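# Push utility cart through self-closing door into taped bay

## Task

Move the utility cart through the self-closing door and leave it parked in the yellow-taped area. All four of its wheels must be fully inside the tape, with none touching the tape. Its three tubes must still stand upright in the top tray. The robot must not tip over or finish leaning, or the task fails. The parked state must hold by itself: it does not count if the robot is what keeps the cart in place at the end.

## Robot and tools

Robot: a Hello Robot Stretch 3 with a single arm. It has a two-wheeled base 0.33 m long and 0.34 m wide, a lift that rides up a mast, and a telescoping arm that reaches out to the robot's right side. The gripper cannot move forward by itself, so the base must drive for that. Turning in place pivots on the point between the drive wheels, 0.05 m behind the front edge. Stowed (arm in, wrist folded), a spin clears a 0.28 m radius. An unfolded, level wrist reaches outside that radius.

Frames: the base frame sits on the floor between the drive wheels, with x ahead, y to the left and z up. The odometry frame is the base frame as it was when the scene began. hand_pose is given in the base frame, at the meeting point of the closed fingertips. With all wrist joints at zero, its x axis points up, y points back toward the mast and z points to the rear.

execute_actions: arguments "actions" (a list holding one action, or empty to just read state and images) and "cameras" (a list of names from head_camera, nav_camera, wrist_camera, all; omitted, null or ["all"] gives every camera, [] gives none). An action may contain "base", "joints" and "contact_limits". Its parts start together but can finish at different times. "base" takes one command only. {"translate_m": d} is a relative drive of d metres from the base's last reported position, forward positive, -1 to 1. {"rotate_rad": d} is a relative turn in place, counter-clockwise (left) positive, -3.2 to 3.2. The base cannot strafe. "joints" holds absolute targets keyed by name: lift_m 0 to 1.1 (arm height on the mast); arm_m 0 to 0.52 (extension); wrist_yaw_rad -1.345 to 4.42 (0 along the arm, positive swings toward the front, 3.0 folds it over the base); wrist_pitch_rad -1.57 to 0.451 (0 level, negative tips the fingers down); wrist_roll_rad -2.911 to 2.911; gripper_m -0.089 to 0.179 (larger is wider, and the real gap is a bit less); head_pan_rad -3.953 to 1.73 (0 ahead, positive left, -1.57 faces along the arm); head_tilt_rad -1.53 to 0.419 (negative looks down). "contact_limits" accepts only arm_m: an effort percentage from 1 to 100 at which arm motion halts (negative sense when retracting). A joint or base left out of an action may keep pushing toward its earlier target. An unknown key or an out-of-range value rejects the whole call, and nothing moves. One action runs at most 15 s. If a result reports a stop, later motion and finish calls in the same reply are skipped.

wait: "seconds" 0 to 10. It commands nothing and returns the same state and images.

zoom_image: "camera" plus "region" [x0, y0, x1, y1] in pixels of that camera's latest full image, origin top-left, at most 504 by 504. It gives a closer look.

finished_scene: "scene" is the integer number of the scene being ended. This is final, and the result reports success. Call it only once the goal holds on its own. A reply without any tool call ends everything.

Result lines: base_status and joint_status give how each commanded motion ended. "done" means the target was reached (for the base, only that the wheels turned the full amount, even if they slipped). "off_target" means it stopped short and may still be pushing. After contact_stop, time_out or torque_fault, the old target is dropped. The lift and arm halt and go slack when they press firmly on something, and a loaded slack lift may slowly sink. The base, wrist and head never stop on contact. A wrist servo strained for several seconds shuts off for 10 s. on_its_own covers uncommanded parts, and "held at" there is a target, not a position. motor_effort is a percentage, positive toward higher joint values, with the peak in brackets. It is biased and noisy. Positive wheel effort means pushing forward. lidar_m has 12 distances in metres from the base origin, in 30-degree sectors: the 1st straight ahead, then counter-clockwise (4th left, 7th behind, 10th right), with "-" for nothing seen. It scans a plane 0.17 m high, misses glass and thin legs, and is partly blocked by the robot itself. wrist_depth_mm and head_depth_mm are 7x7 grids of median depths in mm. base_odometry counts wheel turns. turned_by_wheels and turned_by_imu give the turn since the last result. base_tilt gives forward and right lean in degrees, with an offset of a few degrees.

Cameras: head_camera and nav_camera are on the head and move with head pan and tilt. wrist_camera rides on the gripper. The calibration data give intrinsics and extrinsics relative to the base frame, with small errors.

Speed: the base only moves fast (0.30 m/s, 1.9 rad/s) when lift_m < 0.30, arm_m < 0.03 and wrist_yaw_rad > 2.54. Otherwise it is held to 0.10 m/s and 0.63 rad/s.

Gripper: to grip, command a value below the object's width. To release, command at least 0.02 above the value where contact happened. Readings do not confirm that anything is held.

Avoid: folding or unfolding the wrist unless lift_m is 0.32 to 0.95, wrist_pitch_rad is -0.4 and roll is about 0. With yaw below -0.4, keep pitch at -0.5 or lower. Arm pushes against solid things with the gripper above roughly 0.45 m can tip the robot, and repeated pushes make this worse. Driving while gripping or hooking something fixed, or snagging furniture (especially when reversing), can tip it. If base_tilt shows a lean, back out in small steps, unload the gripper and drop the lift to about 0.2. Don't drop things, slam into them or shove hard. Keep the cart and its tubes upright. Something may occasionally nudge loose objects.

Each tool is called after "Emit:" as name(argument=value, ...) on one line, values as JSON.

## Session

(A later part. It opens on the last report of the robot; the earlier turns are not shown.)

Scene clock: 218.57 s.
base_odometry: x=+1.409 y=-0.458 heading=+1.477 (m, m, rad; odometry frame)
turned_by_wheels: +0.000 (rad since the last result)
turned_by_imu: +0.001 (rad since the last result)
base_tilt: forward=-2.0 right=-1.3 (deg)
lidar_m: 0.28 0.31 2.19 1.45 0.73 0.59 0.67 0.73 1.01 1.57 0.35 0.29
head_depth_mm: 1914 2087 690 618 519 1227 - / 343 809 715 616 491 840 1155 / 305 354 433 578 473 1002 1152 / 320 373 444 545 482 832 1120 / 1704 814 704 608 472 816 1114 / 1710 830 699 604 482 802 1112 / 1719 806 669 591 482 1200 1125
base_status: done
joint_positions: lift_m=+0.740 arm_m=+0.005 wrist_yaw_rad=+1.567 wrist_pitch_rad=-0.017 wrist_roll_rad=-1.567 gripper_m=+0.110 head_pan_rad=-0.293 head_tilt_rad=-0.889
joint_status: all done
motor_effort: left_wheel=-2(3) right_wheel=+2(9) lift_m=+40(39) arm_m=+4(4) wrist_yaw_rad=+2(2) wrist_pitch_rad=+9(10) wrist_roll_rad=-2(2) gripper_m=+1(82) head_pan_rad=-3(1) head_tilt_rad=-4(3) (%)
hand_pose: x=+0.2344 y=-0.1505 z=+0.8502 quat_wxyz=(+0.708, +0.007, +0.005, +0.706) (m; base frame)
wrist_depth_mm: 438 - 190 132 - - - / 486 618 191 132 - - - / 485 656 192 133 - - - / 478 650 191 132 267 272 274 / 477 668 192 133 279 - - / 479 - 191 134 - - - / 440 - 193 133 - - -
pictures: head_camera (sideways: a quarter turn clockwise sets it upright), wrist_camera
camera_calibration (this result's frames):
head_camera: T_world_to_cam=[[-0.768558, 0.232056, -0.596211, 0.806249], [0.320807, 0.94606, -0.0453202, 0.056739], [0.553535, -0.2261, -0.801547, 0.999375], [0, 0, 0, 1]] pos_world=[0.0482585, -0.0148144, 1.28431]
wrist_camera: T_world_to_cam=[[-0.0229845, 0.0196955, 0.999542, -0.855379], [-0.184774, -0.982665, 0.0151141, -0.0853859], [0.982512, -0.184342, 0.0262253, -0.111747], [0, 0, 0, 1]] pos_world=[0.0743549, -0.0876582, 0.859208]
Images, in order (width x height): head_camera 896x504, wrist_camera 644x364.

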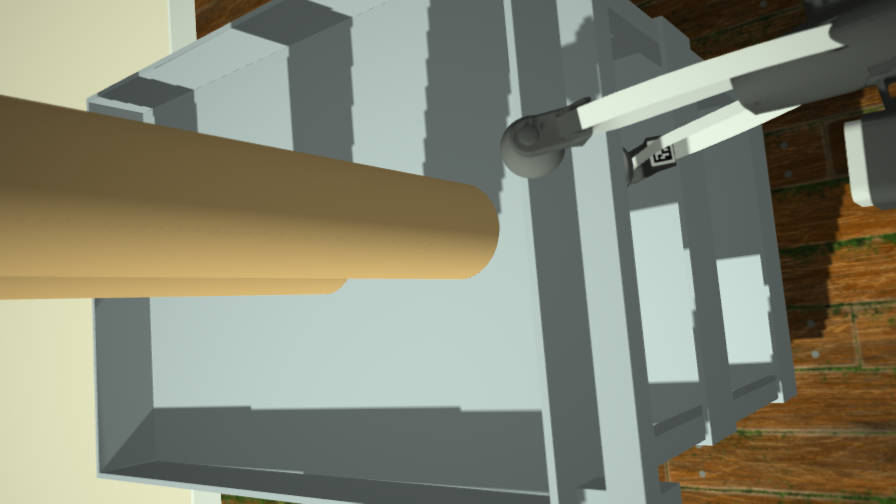

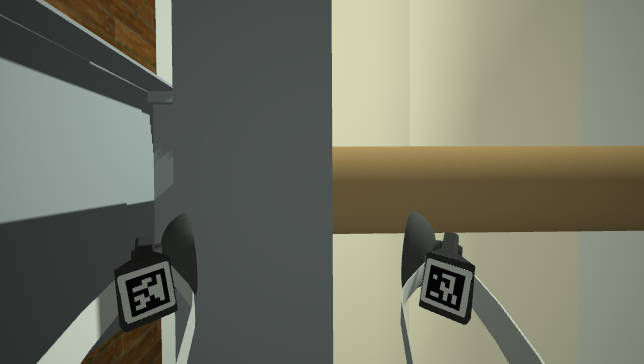

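Emit:
execute_actions(actions=[{"joints": {"gripper_m": -0.035}}], cameras=["wrist_camera"])

Emit:
execute_actions(actions=[{"base": {"translate_m": -0.12}}], cameras=["head_camera", "wrist_camera"])

Scene clock: 226.57 s.
base_odometry: x=+1.409 y=-0.458 heading=+1.477 (m, m, rad; odometry frame)
turned_by_wheels: +0.000 (rad since the last result)
turned_by_imu: +0.001 (rad since the last result)
base_tilt: forward=-2.0 right=-1.3 (deg)
lidar_m: 0.28 0.31 2.20 1.45 0.73 0.60 0.67 0.73 1.01 1.57 0.34 0.28
head_depth_mm: 1908 2087 693 617 499 1229 - / 326 808 713 614 488 - 1153 / 302 351 429 578 473 833 1153 / 319 370 442 544 476 834 1117 / 1703 832 703 607 480 816 1112 / 1707 828 698 604 490 797 1107 / 1712 805 666 591 474 1188 1123
base_status: not commanded
joint_positions: lift_m=+0.740 arm_m=+0.005 wrist_yaw_rad=+1.563 wrist_pitch_rad=-0.015 wrist_roll_rad=-1.567 gripper_m=-0.034 head_pan_rad=-0.293 head_tilt_rad=-0.889
joint_status: all done
motor_effort: left_wheel=-4(4) right_wheel=-3(5) lift_m=+40(40) arm_m=+4(4) wrist_yaw_rad=+5(4) wrist_pitch_rad=+8(10) wrist_roll_rad=-2(2) gripper_m=-23(98) head_pan_rad=-2(3) head_tilt_rad=-4(3) (%)
hand_pose: x=+0.2345 y=-0.1515 z=+0.8507 quat_wxyz=(+0.710, +0.007, +0.004, +0.704) (m; base frame)
wrist_depth_mm: 447 - 185 127 - - - / 487 629 186 129 - - - / 482 664 187 128 - - - / 479 660 187 130 265 267 270 / 472 668 188 129 - - - / 475 652 - 130 - - - / 464 - 190 131 - - -
pictures: wrist_camera
camera_calibration (this result's frames):
wrist_camera: T_world_to_cam=[[-0.0247896, 0.019799, 0.999497, -0.855362], [-0.188573, -0.981948, 0.0147744, -0.0850614], [0.981746, -0.188112, 0.0280756, -0.113953], [0, 0, 0, 1]] pos_world=[0.0746285, -0.0880265, 0.859387]
Images, in order (width x height): wrist_camera 644x364.

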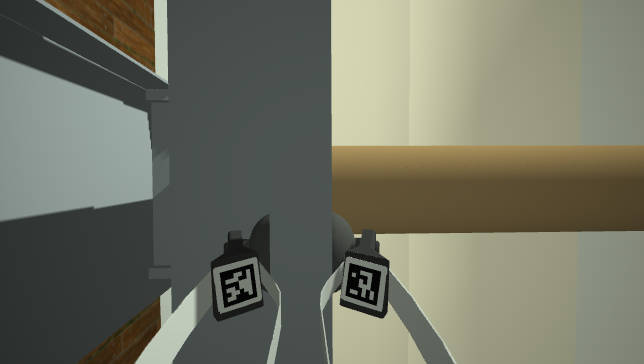

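Scene clock: 229.03 s.
base_odometry: x=+1.398 y=-0.578 heading=+1.477 (m, m, rad; odometry frame)
turned_by_wheels: +0.000 (rad since the last result)
turned_by_imu: +0.001 (rad since the last result)
base_tilt: forward=-2.0 right=-1.3 (deg)
lidar_m: 0.28 2.24 2.21 1.16 0.58 0.49 0.55 0.61 0.85 1.55 0.34 0.28
head_depth_mm: 2032 812 702 618 496 1214 - / 311 784 699 615 487 1050 1156 / 305 355 423 557 492 833 1154 / 350 392 464 574 479 831 1114 / 1849 834 703 607 474 816 1111 / 1827 832 699 604 496 800 1123 / 1830 852 672 579 480 1210 1121
base_status: done
joint_positions: lift_m=+0.740 arm_m=+0.005 wrist_yaw_rad=+1.529 wrist_pitch_rad=-0.016 wrist_roll_rad=-1.567 gripper_m=-0.025 head_pan_rad=-0.293 head_tilt_rad=-0.889
joint_status: not commanded
on_its_own: wrist_yaw_rad is held at +1.525, not at your +1.570, by its stall guard, which is not easing now; gripper_m is held at -0.026, not at your -0.035, by its stall guard, which is not easing now
motor_effort: left_wheel=-2(10) right_wheel=+3(16) lift_m=+40(40) arm_m=+1(3) wrist_yaw_rad=-2(17) wrist_pitch_rad=+9(9) wrist_roll_rad=-2(2) gripper_m=-19(23) head_pan_rad=-3(2) head_tilt_rad=-3(3) (%)
hand_pose: x=+0.2343 y=-0.1604 z=+0.8505 quat_wxyz=(+0.722, +0.007, +0.004, +0.692) (m; base frame)
wrist_depth_mm: 438 - 183 126 - - - / 482 631 184 127 - - - / 485 658 184 127 - - - / 477 665 186 128 261 265 271 / 477 678 188 129 - - - / 489 633 - 130 - - - / 449 - 190 131 - - -
pictures: head_camera (sideways: a quarter turn clockwise sets it upright), wrist_camera
camera_calibration (this result's frames):
head_camera: T_world_to_cam=[[-0.768558, 0.232056, -0.596211, 0.806249], [0.320807, 0.94606, -0.0453202, 0.056739], [0.553535, -0.2261, -0.801547, 0.999375], [0, 0, 0, 1]] pos_world=[0.0482585, -0.0148144, 1.28431]
wrist_camera: T_world_to_cam=[[-0.0234953, 0.0206142, 0.999511, -0.855222], [-0.222082, -0.974914, 0.0148865, -0.0849659], [0.974745, -0.221624, 0.0274839, -0.118631], [0, 0, 0, 1]] pos_world=[0.0766718, -0.0914962, 0.85933]
Images, in order (width x height): head_camera 896x504, wrist_camera 644x364.

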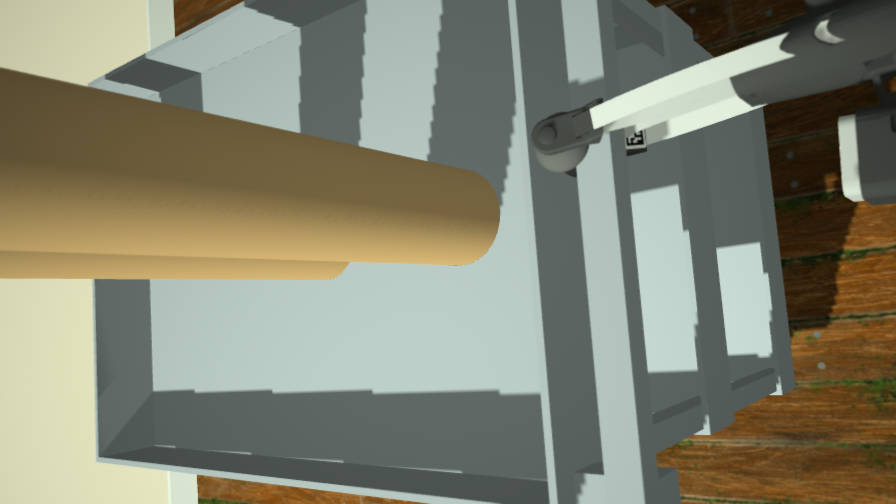

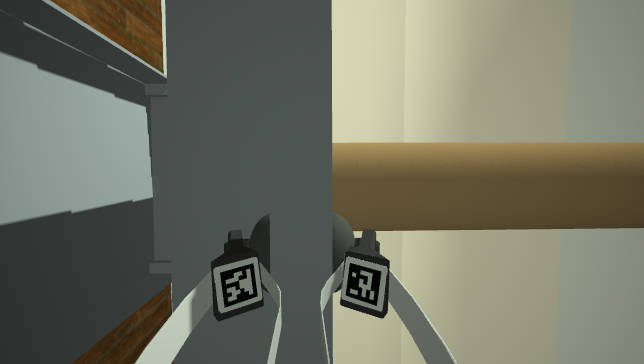

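Emit:
execute_actions(actions=[{"base": {"translate_m": -0.3}, "joints": {"gripper_m": -0.028, "head_pan_rad": -0.3, "head_tilt_rad": -0.7}}], cameras=["head_camera", "wrist_camera"])

Scene clock: 239.10 s.
base_odometry: x=+1.370 y=-0.876 heading=+1.477 (m, m, rad; odometry frame)
turned_by_wheels: +0.000 (rad since the last result)
turned_by_imu: +0.001 (rad since the last result)
base_tilt: forward=-2.0 right=-1.3 (deg)
lidar_m: 0.29 2.57 2.26 0.43 0.30 0.28 0.27 0.30 0.45 1.50 0.34 0.29
head_depth_mm: 304 2428 873 747 620 478 788 / 292 323 376 684 603 473 755 / 304 336 377 435 515 478 759 / 2001 2243 855 678 584 486 758 / 2085 2315 912 734 612 479 742 / 2021 2274 883 729 607 474 676 / 1998 2243 2344 1813 593 465 1128
base_status: done
joint_positions: lift_m=+0.740 arm_m=+0.005 wrist_yaw_rad=+1.469 wrist_pitch_rad=-0.015 wrist_roll_rad=-1.567 gripper_m=-0.024 head_pan_rad=-0.293 head_tilt_rad=-0.704
joint_status: all done
on_its_own: wrist_yaw_rad is held at +1.480, not at your +1.570, by its stall guard, which is not easing now
motor_effort: left_wheel=-4(25) right_wheel=+2(19) lift_m=+39(39) arm_m=+2(2) wrist_yaw_rad=+7(18) wrist_pitch_rad=+8(9) wrist_roll_rad=-2(2) gripper_m=-19(34) head_pan_rad=-3(3) head_tilt_rad=+1(9) (%)
hand_pose: x=+0.2332 y=-0.1757 z=+0.8507 quat_wxyz=(+0.742, +0.007, +0.004, +0.670) (m; base frame)
wrist_depth_mm: 456 - 179 124 - - - / 486 663 183 126 - - - / 479 676 185 127 - - - / 482 671 185 128 264 264 267 / 487 683 188 129 - - - / 481 618 - 129 - - - / 449 - 191 131 - - -
pictures: head_camera (sideways: a quarter turn clockwise sets it upright), wrist_camera
camera_calibration (this result's frames):
head_camera: T_world_to_cam=[[-0.649877, 0.196401, -0.734225, 0.985365], [0.328469, 0.943738, -0.0382902, 0.0475501], [0.685396, -0.266054, -0.677825, 0.837678], [0, 0, 0, 1]] pos_world=[0.0506061, -0.0155335, 1.2931]
wrist_camera: T_world_to_cam=[[-0.0227599, 0.0221949, 0.999495, -0.85496], [-0.280077, -0.959861, 0.0149371, -0.0840141], [0.959708, -0.279595, 0.0280626, -0.128152], [0, 0, 0, 1]] pos_world=[0.0799993, -0.0974968, 0.859379]
Images, in order (width x height): head_camera 896x504, wrist_camera 644x364.

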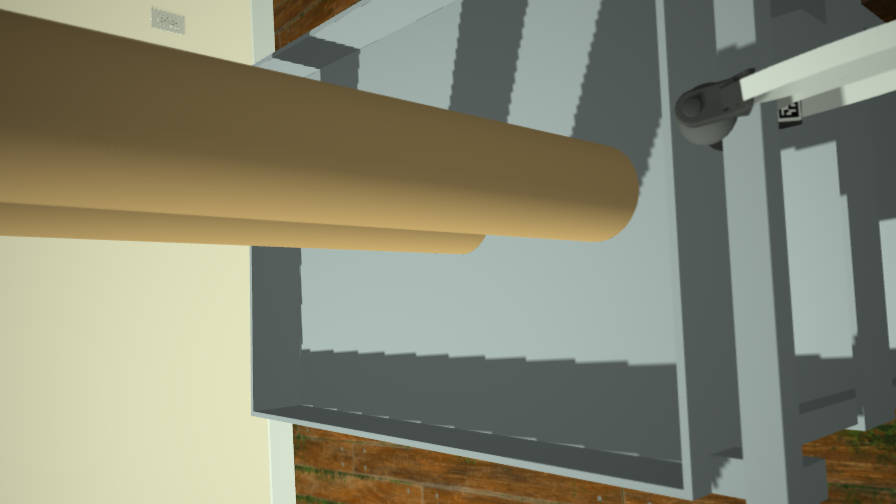

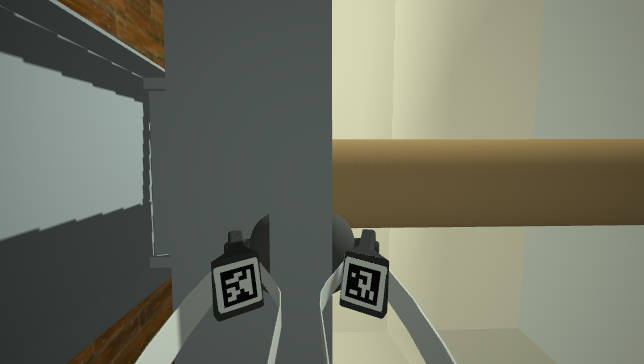

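Emit:
execute_actions(actions=[{"base": {"translate_m": -0.25}, "joints": {"head_pan_rad": -3.3, "head_tilt_rad": -0.6}}], cameras=["head_camera", "nav_camera", "wrist_camera"])

Scene clock: 257.90 s.
base_odometry: x=+1.346 y=-1.125 heading=+1.477 (m, m, rad; odometry frame)
turned_by_wheels: +0.000 (rad since the last result)
turned_by_imu: +0.002 (rad since the last result)
base_tilt: forward=-2.1 right=-1.2 (deg)
lidar_m: 0.30 2.82 0.25 0.24 2.51 0.32 0.27 0.27 0.31 0.53 0.34 0.30
head_depth_mm: - 304 347 407 499 1497 - / - 292 326 378 448 533 - / - 285 309 355 416 478 - / - - 294 333 386 439 - / - - 286 313 360 417 - / - - - 297 337 392 469 / - - - 288 317 365 431
base_status: done
joint_positions: lift_m=+0.740 arm_m=+0.005 wrist_yaw_rad=+1.436 wrist_pitch_rad=-0.014 wrist_roll_rad=-1.567 gripper_m=-0.024 head_pan_rad=-3.293 head_tilt_rad=-0.606
joint_status: all done
on_its_own: wrist_yaw_rad is held at +1.435, not at your +1.570, by its stall guard, which is not easing now
motor_effort: left_wheel=-2(13) right_wheel=-3(16) lift_m=+40(39) arm_m=+1(2) wrist_yaw_rad=+0(17) wrist_pitch_rad=+8(8) wrist_roll_rad=-2(2) gripper_m=-19(18) head_pan_rad=-2(42) head_tilt_rad=+2(10) (%)
hand_pose: x=+0.2322 y=-0.1841 z=+0.8508 quat_wxyz=(+0.753, +0.007, +0.004, +0.658) (m; base frame)
wrist_depth_mm: 448 - 181 125 - - - / 482 647 183 126 - - - / 479 686 183 127 - - - / 482 669 187 129 266 265 272 / 485 670 187 129 - - - / 478 627 - 130 - - - / 439 - 192 131 - - -
pictures: head_camera (sideways: a quarter turn clockwise sets it upright), nav_camera (sideways: a quarter turn counterclockwise sets it upright), wrist_camera
camera_calibration (this result's frames):
head_camera: T_world_to_cam=[[0.59704, -0.0911772, -0.797013, 1.0596], [-0.195133, -0.980186, -0.0340418, 0.0452177], [-0.778117, 0.175848, -0.603002, 0.749275], [0, 0, 0, 1]] pos_world=[-0.040776, 0.0091745, 1.29787]
nav_camera: T_world_to_cam=[[-0.554468, 0.0807801, 0.828275, -1.0343], [0.189128, 0.981467, 0.0308864, 0.0120558], [-0.810429, 0.173775, -0.55947, 0.690145], [0, 0, 0, 1]] pos_world=[-0.0164553, -0.0482114, 1.24243]
wrist_camera: T_world_to_cam=[[-0.0227483, 0.0230314, 0.999476, -0.854818], [-0.311552, -0.950114, 0.0148029, -0.0831101], [0.949957, -0.311052, 0.028789, -0.133713], [0, 0, 0, 1]] pos_world=[0.0816825, -0.100868, 0.85945]
Images, in order (width x height): head_camera 896x504, nav_camera 672x504, wrist_camera 644x364.

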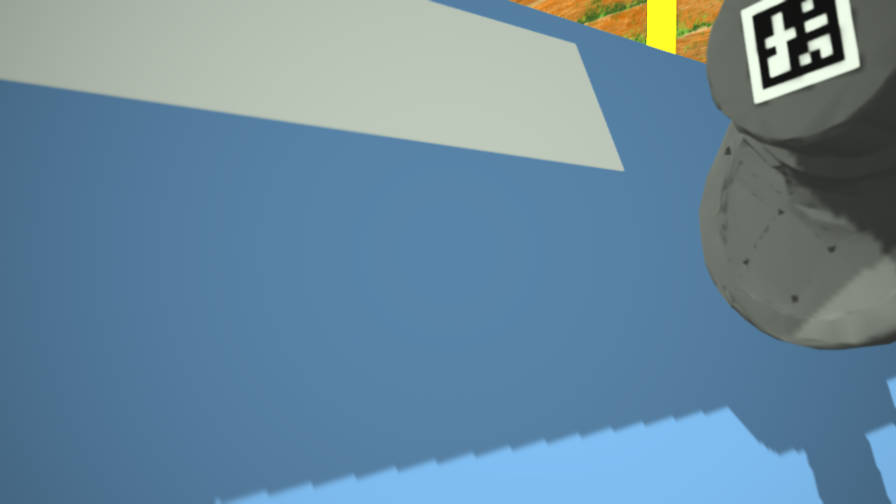

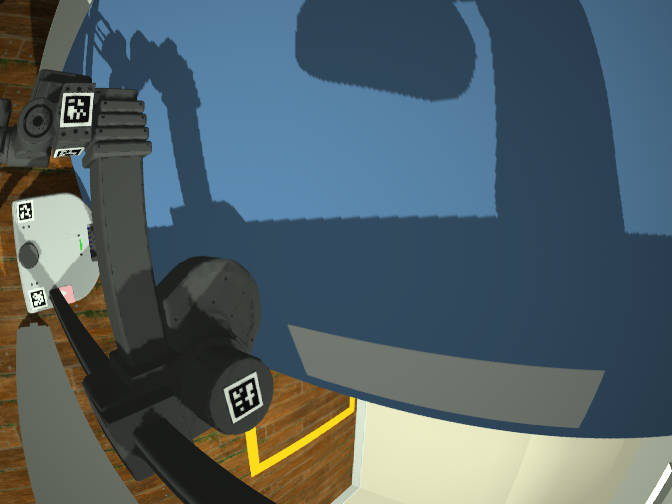

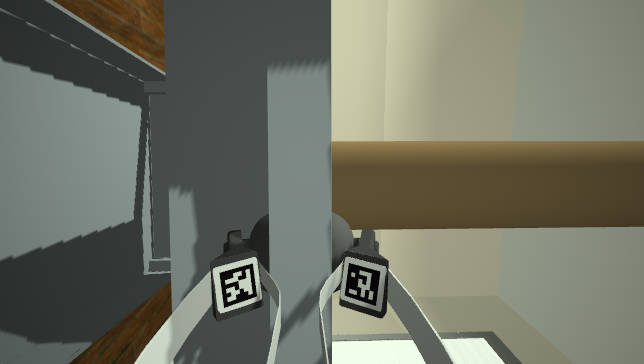

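Emit:
execute_actions(actions=[{"base": {"rotate_rad": -0.44}, "joints": {"wrist_yaw_rad": 1.8, "head_pan_rad": 0.0, "head_tilt_rad": -0.8}}], cameras=["head_camera", "nav_camera", "wrist_camera"])

Scene clock: 334.03 s.
base_odometry: x=+1.346 y=-1.125 heading=+1.037 (m, m, rad; odometry frame)
turned_by_wheels: -0.440 (rad since the last result)
turned_by_imu: -0.437 (rad since the last result)
base_tilt: forward=-2.0 right=-1.3 (deg)
lidar_m: 0.24 0.24 2.66 0.24 0.24 2.52 0.28 0.25 0.26 0.31 0.40 0.26
head_depth_mm: 2330 2400 2002 660 579 459 1132 / - 318 775 677 577 463 - / - 292 333 408 540 453 760 / - 303 349 411 512 462 750 / 2291 869 775 653 568 473 712 / 2329 2474 793 661 568 480 671 / 2239 2414 768 654 564 478 615
base_status: done
joint_positions: lift_m=+0.740 arm_m=+0.005 wrist_yaw_rad=+1.842 wrist_pitch_rad=-0.014 wrist_roll_rad=-1.568 gripper_m=-0.024 head_pan_rad=-0.007 head_tilt_rad=-0.790
joint_status: wrist_yaw_rad off_target (ended at +1.842, target +1.800); the others done
on_its_own: wrist_yaw_rad is held at +1.846, not at your +1.800, by its stall guard, which is not easing now
motor_effort: left_wheel=-1(8) right_wheel=-4(16) lift_m=+39(39) arm_m=+0(2) wrist_yaw_rad=+3(39) wrist_pitch_rad=+8(8) wrist_roll_rad=-2(2) gripper_m=-18(19) head_pan_rad=+4(42) head_tilt_rad=-3(13) (%)
hand_pose: x=+0.2251 y=-0.0813 z=+0.8510 quat_wxyz=(+0.605, +0.005, +0.005, +0.796) (m; base frame)
wrist_depth_mm: 453 - 184 126 - - - / 492 660 183 127 - - - / 479 660 186 129 - - - / 483 681 187 130 265 268 270 / 469 673 191 131 - - - / 483 624 - 132 - - - / 449 - 194 134 - - -
pictures: head_camera (sideways: a quarter turn clockwise sets it upright), nav_camera (sideways: a quarter turn counterclockwise sets it upright), wrist_camera
camera_calibration (this result's frames):
head_camera: T_world_to_cam=[[-0.739923, 0.00545167, -0.672669, 0.905696], [0.0453108, 0.9981, -0.0417519, 0.0537796], [0.671164, -0.0613724, -0.738764, 0.917021], [0, 0, 0, 1]] pos_world=[0.0522378, -0.0023352, 1.28894]
nav_camera: T_world_to_cam=[[0.702776, -0.00132339, 0.71141, -0.889642], [-0.0398665, -0.9985, 0.0375253, 0.00481783], [0.710293, -0.0547333, -0.701775, 0.865982], [0, 0, 0, 1]] pos_world=[0.0103104, 0.0510313, 1.24044]
wrist_camera: T_world_to_cam=[[-0.0309302, 0.0129044, 0.999438, -0.856476], [0.0887872, -0.995928, 0.0156069, -0.0822132], [0.99557, 0.08922, 0.0296585, -0.0735085], [0, 0, 0, 1]] pos_world=[0.0539914, -0.0642677, 0.859458]
Images, in order (width x height): head_camera 896x504, nav_camera 672x504, wrist_camera 644x364.

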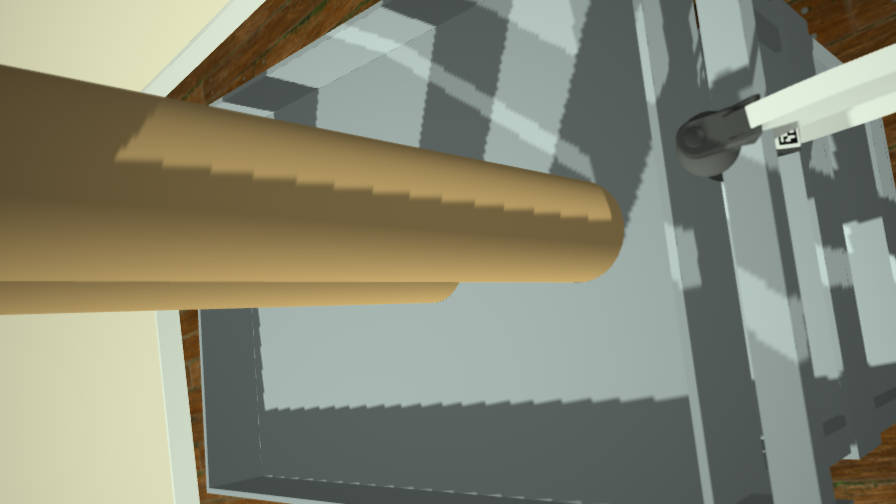

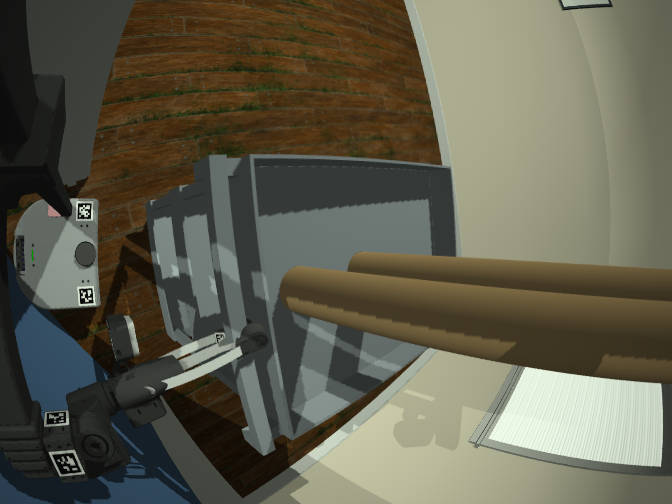

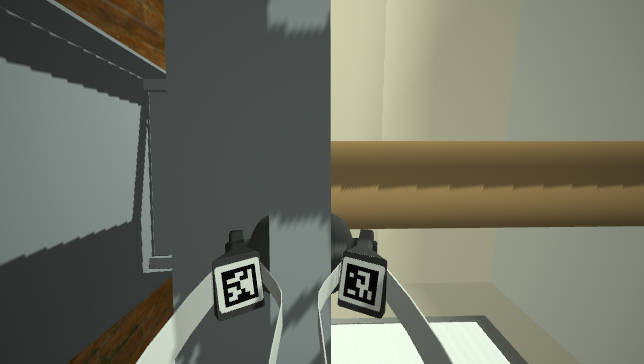

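Emit:
execute_actions(actions=[{"base": {"translate_m": -0.2}, "joints": {"wrist_yaw_rad": 1.7}}], cameras=["head_camera", "nav_camera"])

Scene clock: 344.30 s.
base_odometry: x=+1.244 y=-1.297 heading=+1.037 (m, m, rad; odometry frame)
turned_by_wheels: +0.000 (rad since the last result)
turned_by_imu: +0.002 (rad since the last result)
base_tilt: forward=-2.1 right=-1.2 (deg)
lidar_m: 0.25 0.25 0.24 0.26 2.23 2.30 0.30 0.24 0.24 0.26 0.39 0.26
head_depth_mm: - 301 751 676 579 465 - / - 303 347 421 553 444 941 / 416 453 380 439 529 456 942 / 2602 908 779 653 572 452 760 / 2559 2609 799 665 568 456 755 / 2500 2575 773 663 567 461 743 / 2434 2574 2056 1674 1392 451 1116
base_status: done
joint_positions: lift_m=+0.740 arm_m=+0.005 wrist_yaw_rad=+1.654 wrist_pitch_rad=-0.012 wrist_roll_rad=-1.568 gripper_m=-0.024 head_pan_rad=-0.007 head_tilt_rad=-0.790
joint_status: wrist_yaw_rad off_target (ended at +1.654, target +1.700)
on_its_own: wrist_yaw_rad is held at +1.654, not at your +1.700, by its stall guard, which is not easing now
motor_effort: left_wheel=+0(8) right_wheel=-5(22) lift_m=+39(39) arm_m=+1(1) wrist_yaw_rad=+0(33) wrist_pitch_rad=+7(7) wrist_roll_rad=-2(2) gripper_m=-19(19) head_pan_rad=+3(4) head_tilt_rad=-3(3) (%)
hand_pose: x=+0.2337 y=-0.1285 z=+0.8513 quat_wxyz=(+0.677, +0.005, +0.004, +0.736) (m; base frame)
wrist_depth_mm: 486 596 169 116 - - - / 474 635 174 120 - - - / 480 622 180 123 268 269 275 / 482 668 184 127 265 266 268 / 478 649 191 130 - - - / 467 - - 134 - - - / 434 - 206 141 - - -
pictures: head_camera (sideways: a quarter turn clockwise sets it upright), nav_camera (sideways: a quarter turn counterclockwise sets it upright)
camera_calibration (this result's frames):
head_camera: T_world_to_cam=[[-0.739945, 0.00538958, -0.672646, 0.905666], [0.0452255, 0.998104, -0.0417531, 0.0537816], [0.671146, -0.0613158, -0.738785, 0.917048], [0, 0, 0, 1]] pos_world=[0.0522376, -0.00233132, 1.28894]
nav_camera: T_world_to_cam=[[0.702799, -0.00126443, 0.711388, -0.889613], [-0.0397813, -0.998503, 0.0375263, 0.00481597], [0.710276, -0.0546734, -0.701797, 0.866011], [0, 0, 0, 1]] pos_world=[0.0103042, 0.0510317, 1.24044]
Images, in order (width x height): head_camera 896x504, nav_camera 672x504.

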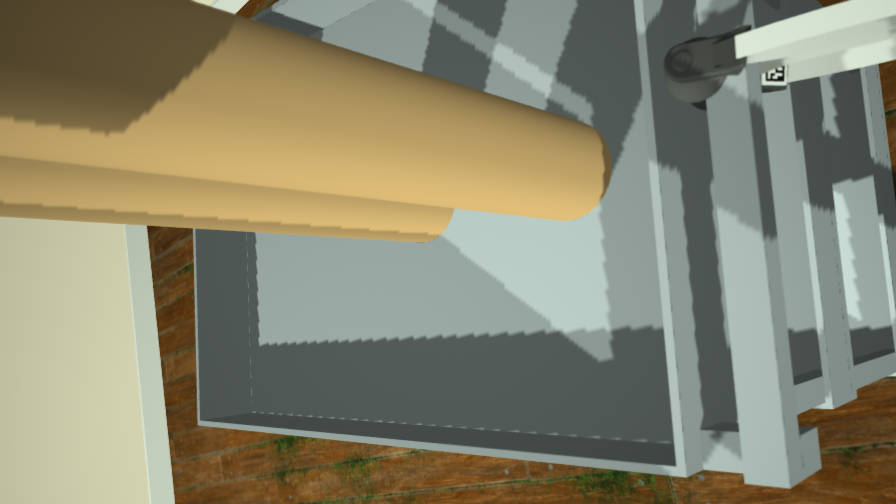

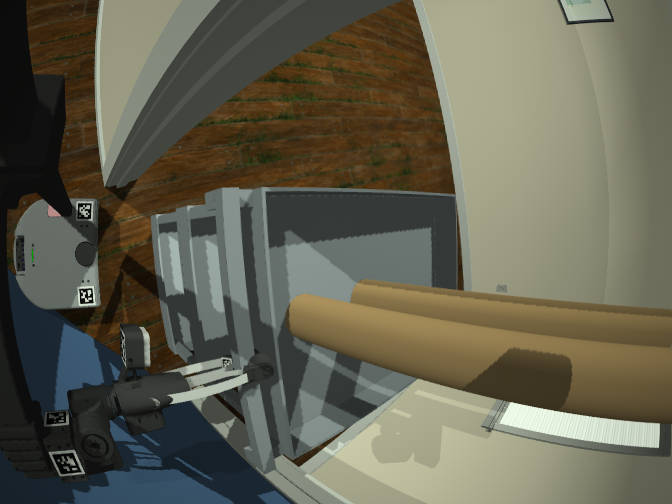

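Emit:
execute_actions(actions=[{"base": {"translate_m": -0.3}}], cameras=["head_camera", "nav_camera"])

Scene clock: 358.87 s.
base_odometry: x=+1.092 y=-1.556 heading=+1.037 (m, m, rad; odometry frame)
turned_by_wheels: +0.000 (rad since the last result)
turned_by_imu: +0.002 (rad since the last result)
base_tilt: forward=-2.0 right=-1.2 (deg)
lidar_m: 0.27 0.29 0.49 0.85 2.14 1.97 1.68 1.68 0.23 0.24 0.31 0.28
head_depth_mm: 288 311 356 441 578 458 - / 444 463 385 436 532 462 942 / 2980 911 782 655 559 467 968 / 2907 908 803 666 570 472 931 / 2804 2521 778 666 570 475 886 / 2808 2591 2048 1605 548 467 1134 / 2658 2582 2055 1724 1469 834 1069
base_status: done
joint_positions: lift_m=+0.740 arm_m=+0.005 wrist_yaw_rad=+1.605 wrist_pitch_rad=-0.012 wrist_roll_rad=-1.568 gripper_m=-0.024 head_pan_rad=-0.007 head_tilt_rad=-0.790
joint_status: not commanded
on_its_own: wrist_yaw_rad is held at +1.609, not at your +1.700, by its stall guard, which is not easing now
motor_effort: left_wheel=+0(7) right_wheel=-7(17) lift_m=+39(39) arm_m=+1(0) wrist_yaw_rad=+3(17) wrist_pitch_rad=+7(7) wrist_roll_rad=-2(2) gripper_m=-19(19) head_pan_rad=+3(3) head_tilt_rad=-3(3) (%)
hand_pose: x=+0.2344 y=-0.1409 z=+0.8513 quat_wxyz=(+0.695, +0.005, +0.004, +0.719) (m; base frame)
wrist_depth_mm: 446 - 181 127 - - - / 486 649 184 128 - - - / 488 670 185 130 - - - / 475 664 190 132 265 270 275 / 480 655 191 134 - - - / 477 631 - 135 - - - / 450 - 199 137 - - -
pictures: head_camera (sideways: a quarter turn clockwise sets it upright), nav_camera (sideways: a quarter turn counterclockwise sets it upright)
camera_calibration (this result's frames):
head_camera: T_world_to_cam=[[-0.739959, 0.00536741, -0.67263, 0.905645], [0.0451946, 0.998105, -0.0417539, 0.0537829], [0.671132, -0.0612954, -0.7388, 0.917067], [0, 0, 0, 1]] pos_world=[0.0522374, -0.00232993, 1.28894]
nav_camera: T_world_to_cam=[[0.702814, -0.00124339, 0.711372, -0.889593], [-0.0397505, -0.998505, 0.037527, 0.00481486], [0.710262, -0.0546519, -0.701813, 0.866031], [0, 0, 0, 1]] pos_world=[0.0103013, 0.0510318, 1.24044]
Images, in order (width x height): head_camera 896x504, nav_camera 672x504.

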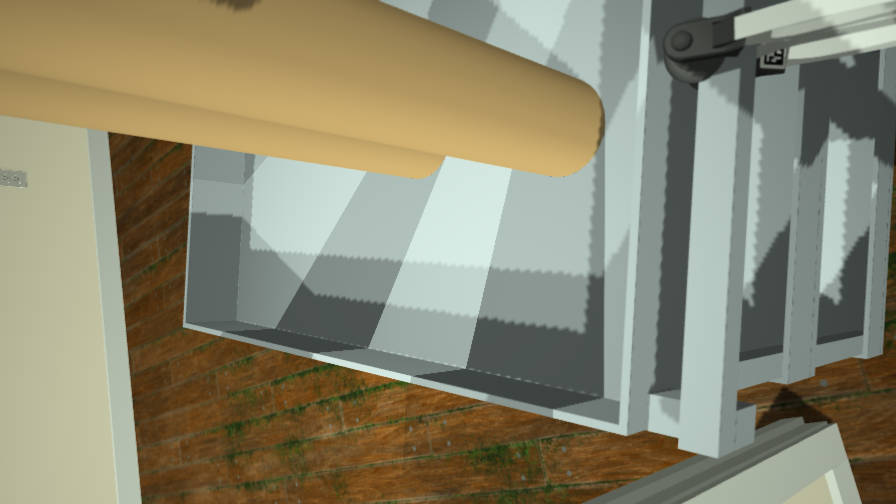

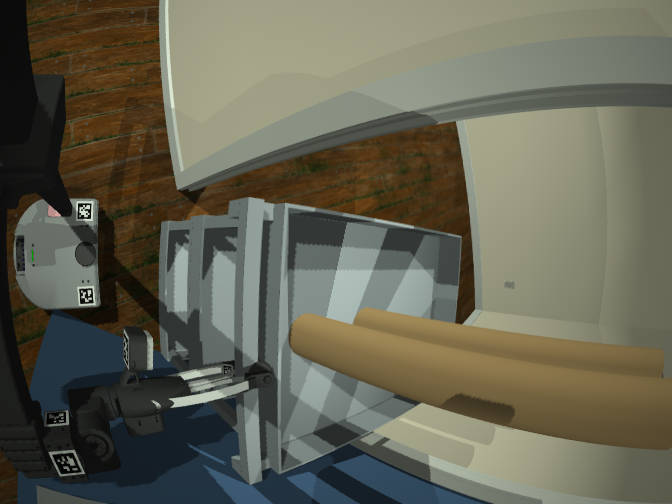

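Emit:
execute_actions(actions=[{"base": {"translate_m": -0.3}, "joints": {"head_pan_rad": -0.3}}], cameras=["head_camera", "nav_camera"])

Scene clock: 376.93 s.
base_odometry: x=+0.939 y=-1.814 heading=+1.037 (m, m, rad; odometry frame)
turned_by_wheels: +0.000 (rad since the last result)
turned_by_imu: +0.002 (rad since the last result)
base_tilt: forward=-2.1 right=-1.3 (deg)
lidar_m: 0.29 0.71 0.83 1.41 2.07 1.63 1.40 1.40 1.61 0.36 0.34 0.29
head_depth_mm: 842 836 751 678 579 684 775 / 316 918 809 673 577 456 1080 / 296 338 398 498 564 721 1044 / 313 353 412 492 559 523 1031 / 3108 927 797 665 568 515 1005 / 3164 919 795 661 568 505 958 / 3056 2555 793 630 557 497 1134
base_status: done
joint_positions: lift_m=+0.740 arm_m=+0.005 wrist_yaw_rad=+1.603 wrist_pitch_rad=-0.012 wrist_roll_rad=-1.568 gripper_m=-0.024 head_pan_rad=-0.293 head_tilt_rad=-0.790
joint_status: all done
on_its_own: wrist_yaw_rad is held at +1.609, not at your +1.700, by its stall guard, which is not easing now
motor_effort: left_wheel=+1(5) right_wheel=-6(23) lift_m=+40(39) arm_m=+0(1) wrist_yaw_rad=+4(4) wrist_pitch_rad=+7(7) wrist_roll_rad=-2(2) gripper_m=-19(20) head_pan_rad=-3(22) head_tilt_rad=-4(3) (%)
hand_pose: x=+0.2344 y=-0.1414 z=+0.8514 quat_wxyz=(+0.696, +0.005, +0.004, +0.718) (m; base frame)
wrist_depth_mm: 727 - 206 146 - - - / 464 - 204 145 - - - / 489 696 200 142 - - - / 483 668 199 140 281 285 287 / 474 650 196 138 279 284 289 / 474 673 - 137 - - - / 484 607 192 135 658 643 627
pictures: head_camera (sideways: a quarter turn clockwise sets it upright), nav_camera (sideways: a quarter turn counterclockwise sets it upright)
camera_calibration (this result's frames):
head_camera: T_world_to_cam=[[-0.708427, 0.213776, -0.67263, 0.905453], [0.324769, 0.944871, -0.0417539, 0.0520775], [0.626623, -0.248029, -0.7388, 0.917339], [0, 0, 0, 1]] pos_world=[0.0497087, -0.0152435, 1.28894]
nav_camera: T_world_to_cam=[[0.673951, -0.199346, 0.711372, -0.889417], [-0.319659, -0.946789, 0.037527, 0.00652231], [0.666039, -0.252688, -0.701813, 0.866301], [0, 0, 0, 1]] pos_world=[0.0245189, 0.047777, 1.24044]
Images, in order (width x height): head_camera 896x504, nav_camera 672x504.

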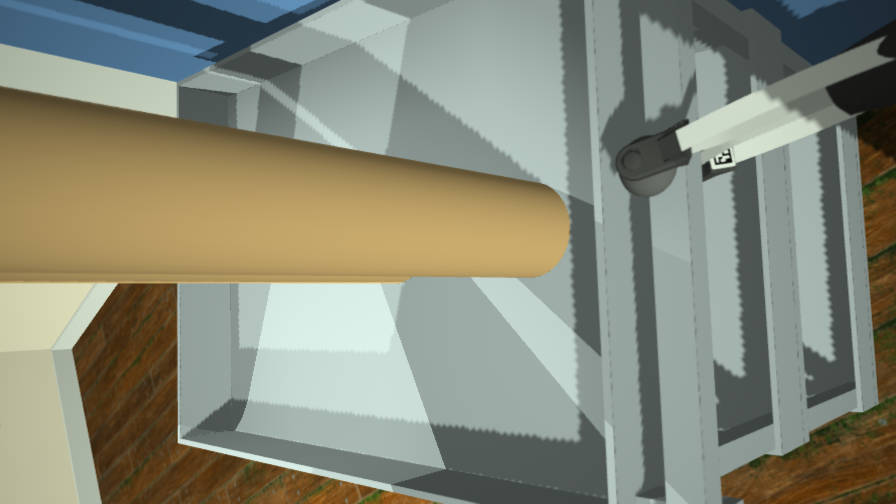

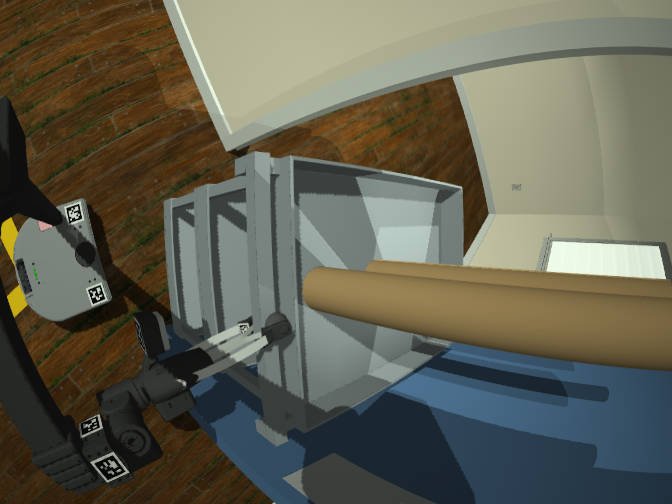

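Emit:
execute_actions(actions=[{"base": {"rotate_rad": -0.27}, "joints": {"wrist_yaw_rad": 1.85, "head_pan_rad": 0.0}}], cameras=[])

Emit:
execute_actions(actions=[{"base": {"translate_m": -0.3}, "joints": {"wrist_yaw_rad": 1.75}}], cameras=["head_camera", "nav_camera"])

Scene clock: 421.97 s.
base_odometry: x=+0.939 y=-1.814 heading=+0.768 (m, m, rad; odometry frame)
turned_by_wheels: -0.270 (rad since the last result)
turned_by_imu: -0.267 (rad since the last result)
base_tilt: forward=-2.1 right=-1.3 (deg)
lidar_m: 0.26 0.27 0.74 1.00 2.09 2.02 1.46 1.40 1.44 1.75 0.34 0.27
head_depth_mm: 843 868 772 677 579 459 757 / - 307 749 672 577 457 771 / - 297 345 413 539 455 934 / 2882 327 377 452 538 452 772 / 3193 901 798 665 571 452 771 / 3126 894 791 661 568 450 767 / 3004 2548 1994 620 554 449 1111
base_status: done
joint_positions: lift_m=+0.740 arm_m=+0.005 wrist_yaw_rad=+1.891 wrist_pitch_rad=-0.012 wrist_roll_rad=-1.568 gripper_m=-0.024 head_pan_rad=-0.007 head_tilt_rad=-0.791
joint_status: wrist_yaw_rad off_target (ended at +1.891, target +1.850); the others done
on_its_own: wrist_yaw_rad is at rest, and its effort (-25) is outside its rest range (-12 to +12)
motor_effort: left_wheel=+7(6) right_wheel=-11(17) lift_m=+40(39) arm_m=+1(1) wrist_yaw_rad=-25(38) wrist_pitch_rad=+7(7) wrist_roll_rad=-1(2) gripper_m=-19(19) head_pan_rad=+3(25) head_tilt_rad=-3(3) (%)
hand_pose: x=+0.2215 y=-0.0691 z=+0.8514 quat_wxyz=(+0.585, +0.005, +0.005, +0.811) (m; base frame)
wrist_depth_mm: - - 220 156 - - - / 440 - 214 153 - - - / 476 671 209 149 - - - / 491 739 204 146 296 298 304 / 472 669 199 142 279 281 283 / 479 667 - 138 - - - / 478 624 191 136 698 683 690
pictures: none
No camera images: the call's "cameras" was empty. Leave "cameras" out to get every camera's image.

Scene clock: 425.90 s.
base_odometry: x=+0.724 y=-2.022 heading=+0.768 (m, m, rad; odometry frame)
turned_by_wheels: +0.000 (rad since the last result)
turned_by_imu: +0.001 (rad since the last result)
base_tilt: forward=-2.1 right=-1.3 (deg)
lidar_m: 0.27 0.28 1.00 1.36 1.93 1.65 1.19 1.14 1.18 1.59 0.39 0.28
head_depth_mm: 287 322 791 676 580 479 770 / 287 311 363 449 565 475 944 / 423 341 385 446 526 472 935 / 3067 908 780 667 567 468 934 / 3331 902 798 664 569 465 973 / 3304 2572 772 647 566 461 910 / 3183 2578 2077 1657 553 437 1146
base_status: done
joint_positions: lift_m=+0.740 arm_m=+0.005 wrist_yaw_rad=+1.696 wrist_pitch_rad=-0.012 wrist_roll_rad=-1.568 gripper_m=-0.024 head_pan_rad=-0.007 head_tilt_rad=-0.791
joint_status: wrist_yaw_rad off_target (ended at +1.696, target +1.750)
on_its_own: wrist_yaw_rad is held at +1.706, not at your +1.750, by its stall guard, which is not easing now
motor_effort: left_wheel=+0(6) right_wheel=-5(22) lift_m=+40(39) arm_m=+2(4) wrist_yaw_rad=+6(45) wrist_pitch_rad=+7(7) wrist_roll_rad=-1(1) gripper_m=-18(19) head_pan_rad=+4(4) head_tilt_rad=-3(2) (%)
hand_pose: x=+0.2325 y=-0.1177 z=+0.8513 quat_wxyz=(+0.662, +0.005, +0.004, +0.750) (m; base frame)
wrist_depth_mm: 464 - 192 136 - - - / 482 648 194 138 - - - / 486 679 197 140 310 - - / 482 666 198 141 277 281 285 / 475 711 201 142 919 924 - / 481 613 - 144 624 636 629 / 436 448 205 146 444 448 451
pictures: head_camera (sideways: a quarter turn clockwise sets it upright), nav_camera (sideways: a quarter turn counterclockwise sets it upright)
camera_calibration (this result's frames):
head_camera: T_world_to_cam=[[-0.740159, 0.00538654, -0.67241, 0.90536], [0.0452061, 0.998104, -0.0417652, 0.0537976], [0.67091, -0.06131, -0.739, 0.917328], [0, 0, 0, 1]] pos_world=[0.0522335, -0.002331, 1.28892]
nav_camera: T_world_to_cam=[[0.703026, -0.00126171, 0.711163, -0.889322], [-0.0397632, -0.998504, 0.0375367, 0.00480229], [0.710052, -0.0546674, -0.702024, 0.866307], [0, 0, 0, 1]] pos_world=[0.0102843, 0.0510318, 1.24044]
Images, in order (width x height): head_camera 896x504, nav_camera 672x504.

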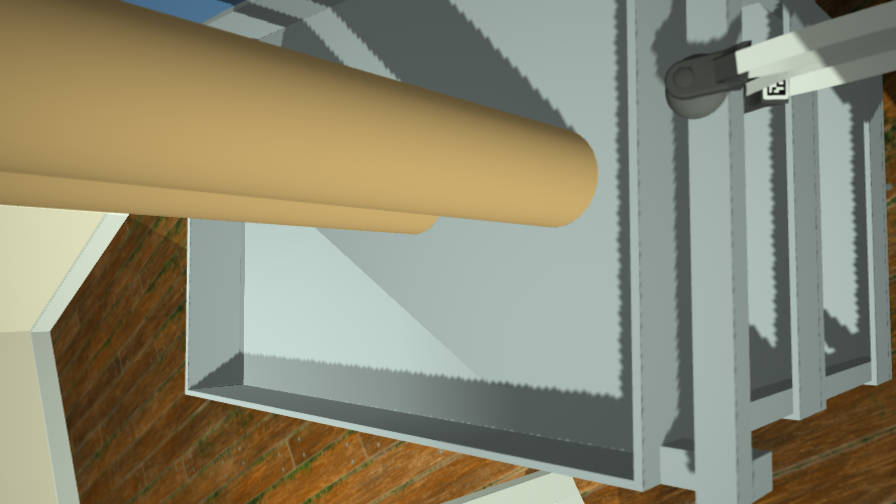

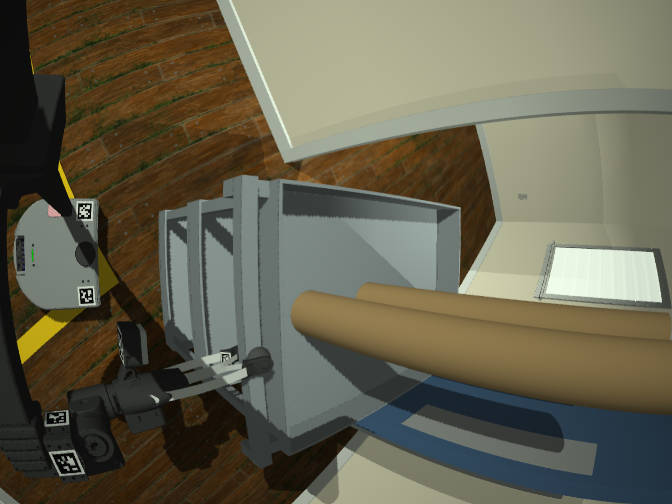

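Emit:
execute_actions(actions=[{"base": {"translate_m": 0.014}, "joints": {"gripper_m": 0.07, "wrist_yaw_rad": 1.7}}], cameras=[])

Emit:
execute_actions(actions=[{"joints": {"gripper_m": -0.028}}], cameras=["wrist_camera"])

Scene clock: 434.23 s.
base_odometry: x=+0.734 y=-2.013 heading=+0.768 (m, m, rad; odometry frame)
turned_by_wheels: +0.000 (rad since the last result)
turned_by_imu: +0.001 (rad since the last result)
base_tilt: forward=-2.1 right=-1.3 (deg)
lidar_m: 0.27 0.28 0.99 1.34 1.93 1.67 1.20 1.15 1.19 1.61 0.39 0.28
head_depth_mm: 286 322 793 677 579 480 762 / 287 311 363 448 563 436 979 / 423 341 385 446 525 472 936 / 3059 908 778 667 567 468 931 / 3294 902 796 665 570 465 968 / 3238 2591 773 648 567 461 910 / 3161 2552 2037 1670 555 437 1145
base_status: done
joint_positions: lift_m=+0.740 arm_m=+0.005 wrist_yaw_rad=+1.697 wrist_pitch_rad=-0.016 wrist_roll_rad=-1.568 gripper_m=+0.070 head_pan_rad=-0.007 head_tilt_rad=-0.791
joint_status: all done
motor_effort: left_wheel=+1(7) right_wheel=+0(17) lift_m=+39(40) arm_m=+2(3) wrist_yaw_rad=+2(6) wrist_pitch_rad=+9(10) wrist_roll_rad=-1(1) gripper_m=+1(79) head_pan_rad=+4(3) head_tilt_rad=-3(3) (%)
hand_pose: x=+0.2324 y=-0.1174 z=+0.8503 quat_wxyz=(+0.661, +0.006, +0.006, +0.750) (m; base frame)
wrist_depth_mm: 447 - 193 137 - - - / 477 621 196 137 - - - / 482 671 198 140 - - - / 475 721 200 141 276 281 282 / 476 722 201 143 939 936 958 / 477 598 205 145 - 637 632 / 437 448 207 147 452 453 451
pictures: none
No camera images: the call's "cameras" was empty. Leave "cameras" out to get every camera's image.

Scene clock: 435.70 s.
base_odometry: x=+0.734 y=-2.013 heading=+0.768 (m, m, rad; odometry frame)
turned_by_wheels: +0.000 (rad since the last result)
turned_by_imu: +0.000 (rad since the last result)
base_tilt: forward=-2.0 right=-1.2 (deg)
lidar_m: 0.26 0.27 0.99 1.34 1.94 1.67 1.20 1.15 1.19 1.61 0.38 0.28
head_depth_mm: - 315 774 678 578 470 766 / 284 307 356 440 564 465 936 / 423 338 382 443 535 462 983 / 3048 911 782 667 563 459 971 / 3321 900 797 665 570 456 955 / 3303 2563 772 647 567 452 892 / 3204 2571 2061 1678 553 425 1129
base_status: not commanded
joint_positions: lift_m=+0.740 arm_m=+0.005 wrist_yaw_rad=+1.697 wrist_pitch_rad=-0.014 wrist_roll_rad=-1.568 gripper_m=-0.027 head_pan_rad=-0.007 head_tilt_rad=-0.791
joint_status: all done
motor_effort: left_wheel=+1(1) right_wheel=-7(9) lift_m=+39(40) arm_m=+3(3) wrist_yaw_rad=+2(2) wrist_pitch_rad=+8(9) wrist_roll_rad=-1(1) gripper_m=-19(95) head_pan_rad=+3(4) head_tilt_rad=-3(3) (%)
hand_pose: x=+0.2325 y=-0.1173 z=+0.8510 quat_wxyz=(+0.661, +0.006, +0.005, +0.750) (m; base frame)
wrist_depth_mm: 453 - 187 132 - - - / 485 635 190 134 - - - / 475 678 193 135 - - - / 481 674 194 137 273 274 280 / 484 676 197 138 945 939 928 / 487 588 - 140 630 630 640 / 436 447 202 142 448 449 442
pictures: wrist_camera
camera_calibration (this result's frames):
wrist_camera: T_world_to_cam=[[-0.0285404, 0.0177389, 0.999435, -0.855701], [-0.055638, -0.998321, 0.0161303, -0.0859198], [0.998043, -0.0551462, 0.0294794, -0.0949349], [0, 0, 0, 1]] pos_world=[0.0655466, -0.0758316, 0.859403]
Images, in order (width x height): wrist_camera 644x364.

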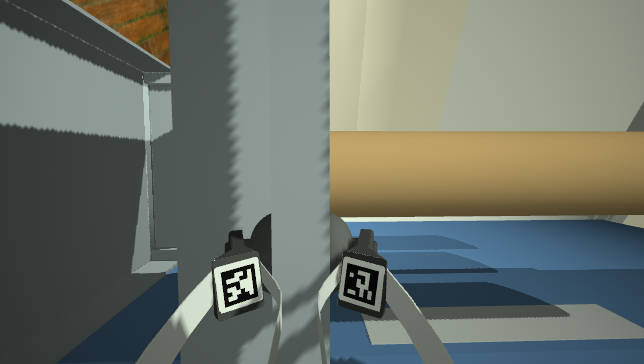

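Emit:
execute_actions(actions=[{"joints": {"gripper_m": 0.06}}], cameras=[])

Emit:
execute_actions(actions=[{"base": {"translate_m": 0.009}}], cameras=[])

Emit:
execute_actions(actions=[{"joints": {"gripper_m": -0.028}}], cameras=[])

Scene clock: 444.87 s.
base_odometry: x=+0.734 y=-2.013 heading=+0.768 (m, m, rad; odometry frame)
turned_by_wheels: +0.000 (rad since the last result)
turned_by_imu: +0.001 (rad since the last result)
base_tilt: forward=-2.1 right=-1.2 (deg)
lidar_m: 0.26 0.27 0.99 1.34 1.93 1.66 1.20 1.15 1.20 1.61 0.38 0.28
head_depth_mm: - 316 772 679 578 471 747 / 284 307 356 441 563 430 997 / 424 339 381 443 535 463 984 / 3013 905 780 666 563 459 972 / 3297 903 800 666 569 456 955 / 3265 2559 776 646 568 453 893 / 3188 2565 2059 1679 554 426 1134
base_status: not commanded
joint_positions: lift_m=+0.740 arm_m=+0.005 wrist_yaw_rad=+1.697 wrist_pitch_rad=-0.016 wrist_roll_rad=-1.568 gripper_m=+0.060 head_pan_rad=-0.007 head_tilt_rad=-0.791
joint_status: all done
motor_effort: left_wheel=+1(1) right_wheel=+0(6) lift_m=+39(40) arm_m=+3(2) wrist_yaw_rad=+2(2) wrist_pitch_rad=+9(9) wrist_roll_rad=-1(1) gripper_m=+1(80) head_pan_rad=+3(3) head_tilt_rad=-3(4) (%)
hand_pose: x=+0.2324 y=-0.1173 z=+0.8503 quat_wxyz=(+0.661, +0.006, +0.006, +0.750) (m; base frame)
wrist_depth_mm: 450 - 189 133 - - - / 479 626 191 134 - - - / 480 674 194 136 - - - / 481 664 196 137 273 275 279 / 481 709 197 139 952 912 953 / 480 624 200 141 685 636 617 / 431 451 203 142 447 443 454
pictures: none
No camera images: the call's "cameras" was empty. Leave "cameras" out to get every camera's image.

Scene clock: 446.50 s.
base_odometry: x=+0.740 y=-2.006 heading=+0.768 (m, m, rad; odometry frame)
turned_by_wheels: +0.000 (rad since the last result)
turned_by_imu: +0.000 (rad since the last result)
base_tilt: forward=-2.0 right=-1.2 (deg)
lidar_m: 0.26 0.26 0.98 1.33 1.94 1.67 1.21 1.16 1.20 1.62 0.37 0.27
head_depth_mm: - 304 769 678 579 458 772 / - 299 346 424 554 424 964 / 423 331 373 434 521 454 772 / 3060 2608 780 659 564 454 771 / 3296 904 797 664 568 457 770 / 3357 2565 772 649 567 452 796 / 3148 2548 2055 1679 555 449 1125
base_status: done
joint_positions: lift_m=+0.740 arm_m=+0.005 wrist_yaw_rad=+1.697 wrist_pitch_rad=-0.017 wrist_roll_rad=-1.568 gripper_m=+0.060 head_pan_rad=-0.007 head_tilt_rad=-0.791
joint_status: not commanded
motor_effort: left_wheel=+1(5) right_wheel=-1(3) lift_m=+40(39) arm_m=+3(3) wrist_yaw_rad=+2(2) wrist_pitch_rad=+9(9) wrist_roll_rad=-1(1) gripper_m=+0(2) head_pan_rad=+3(3) head_tilt_rad=-4(3) (%)
hand_pose: x=+0.2324 y=-0.1173 z=+0.8502 quat_wxyz=(+0.661, +0.006, +0.006, +0.750) (m; base frame)
wrist_depth_mm: 454 - 180 124 - - - / 475 644 181 125 - - - / 478 674 184 127 - - - / 477 681 187 128 263 266 269 / 478 662 189 130 939 925 908 / 476 632 192 131 688 625 623 / 444 426 193 133 450 446 451
pictures: none
No camera images: the call's "cameras" was empty. Leave "cameras" out to get every camera's image.

Scene clock: 447.87 s.
base_odometry: x=+0.740 y=-2.006 heading=+0.768 (m, m, rad; odometry frame)
turned_by_wheels: +0.000 (rad since the last result)
turned_by_imu: +0.000 (rad since the last result)
base_tilt: forward=-2.1 right=-1.2 (deg)
lidar_m: 0.25 0.26 0.98 1.33 1.94 1.68 1.21 1.16 1.20 1.62 0.36 0.26
head_depth_mm: - 302 768 676 579 465 778 / - 298 343 419 553 424 775 / 420 330 371 431 519 457 772 / 3006 2596 801 658 562 453 770 / 3290 2629 799 665 570 449 768 / 3290 2598 771 648 568 447 786 / 3213 2563 2061 1667 555 443 1121
base_status: not commanded
joint_positions: lift_m=+0.740 arm_m=+0.005 wrist_yaw_rad=+1.698 wrist_pitch_rad=-0.016 wrist_roll_rad=-1.568 gripper_m=-0.027 head_pan_rad=-0.007 head_tilt_rad=-0.791
joint_status: all done
motor_effort: left_wheel=+1(2) right_wheel=-4(9) lift_m=+39(40) arm_m=+3(3) wrist_yaw_rad=+1(1) wrist_pitch_rad=+9(9) wrist_roll_rad=-1(1) gripper_m=-21(96) head_pan_rad=+4(2) head_tilt_rad=-3(4) (%)
hand_pose: x=+0.2324 y=-0.1172 z=+0.8505 quat_wxyz=(+0.661, +0.006, +0.006, +0.750) (m; base frame)
wrist_depth_mm: 453 - 178 122 - - - / 468 618 180 123 - - - / 476 675 182 124 - - - / 487 669 184 126 262 265 266 / 492 664 185 127 937 996 966 / 475 581 - 128 672 633 647 / 442 455 190 130 450 450 449
pictures: none
No camera images: the call's "cameras" was empty. Leave "cameras" out to get every camera's image.


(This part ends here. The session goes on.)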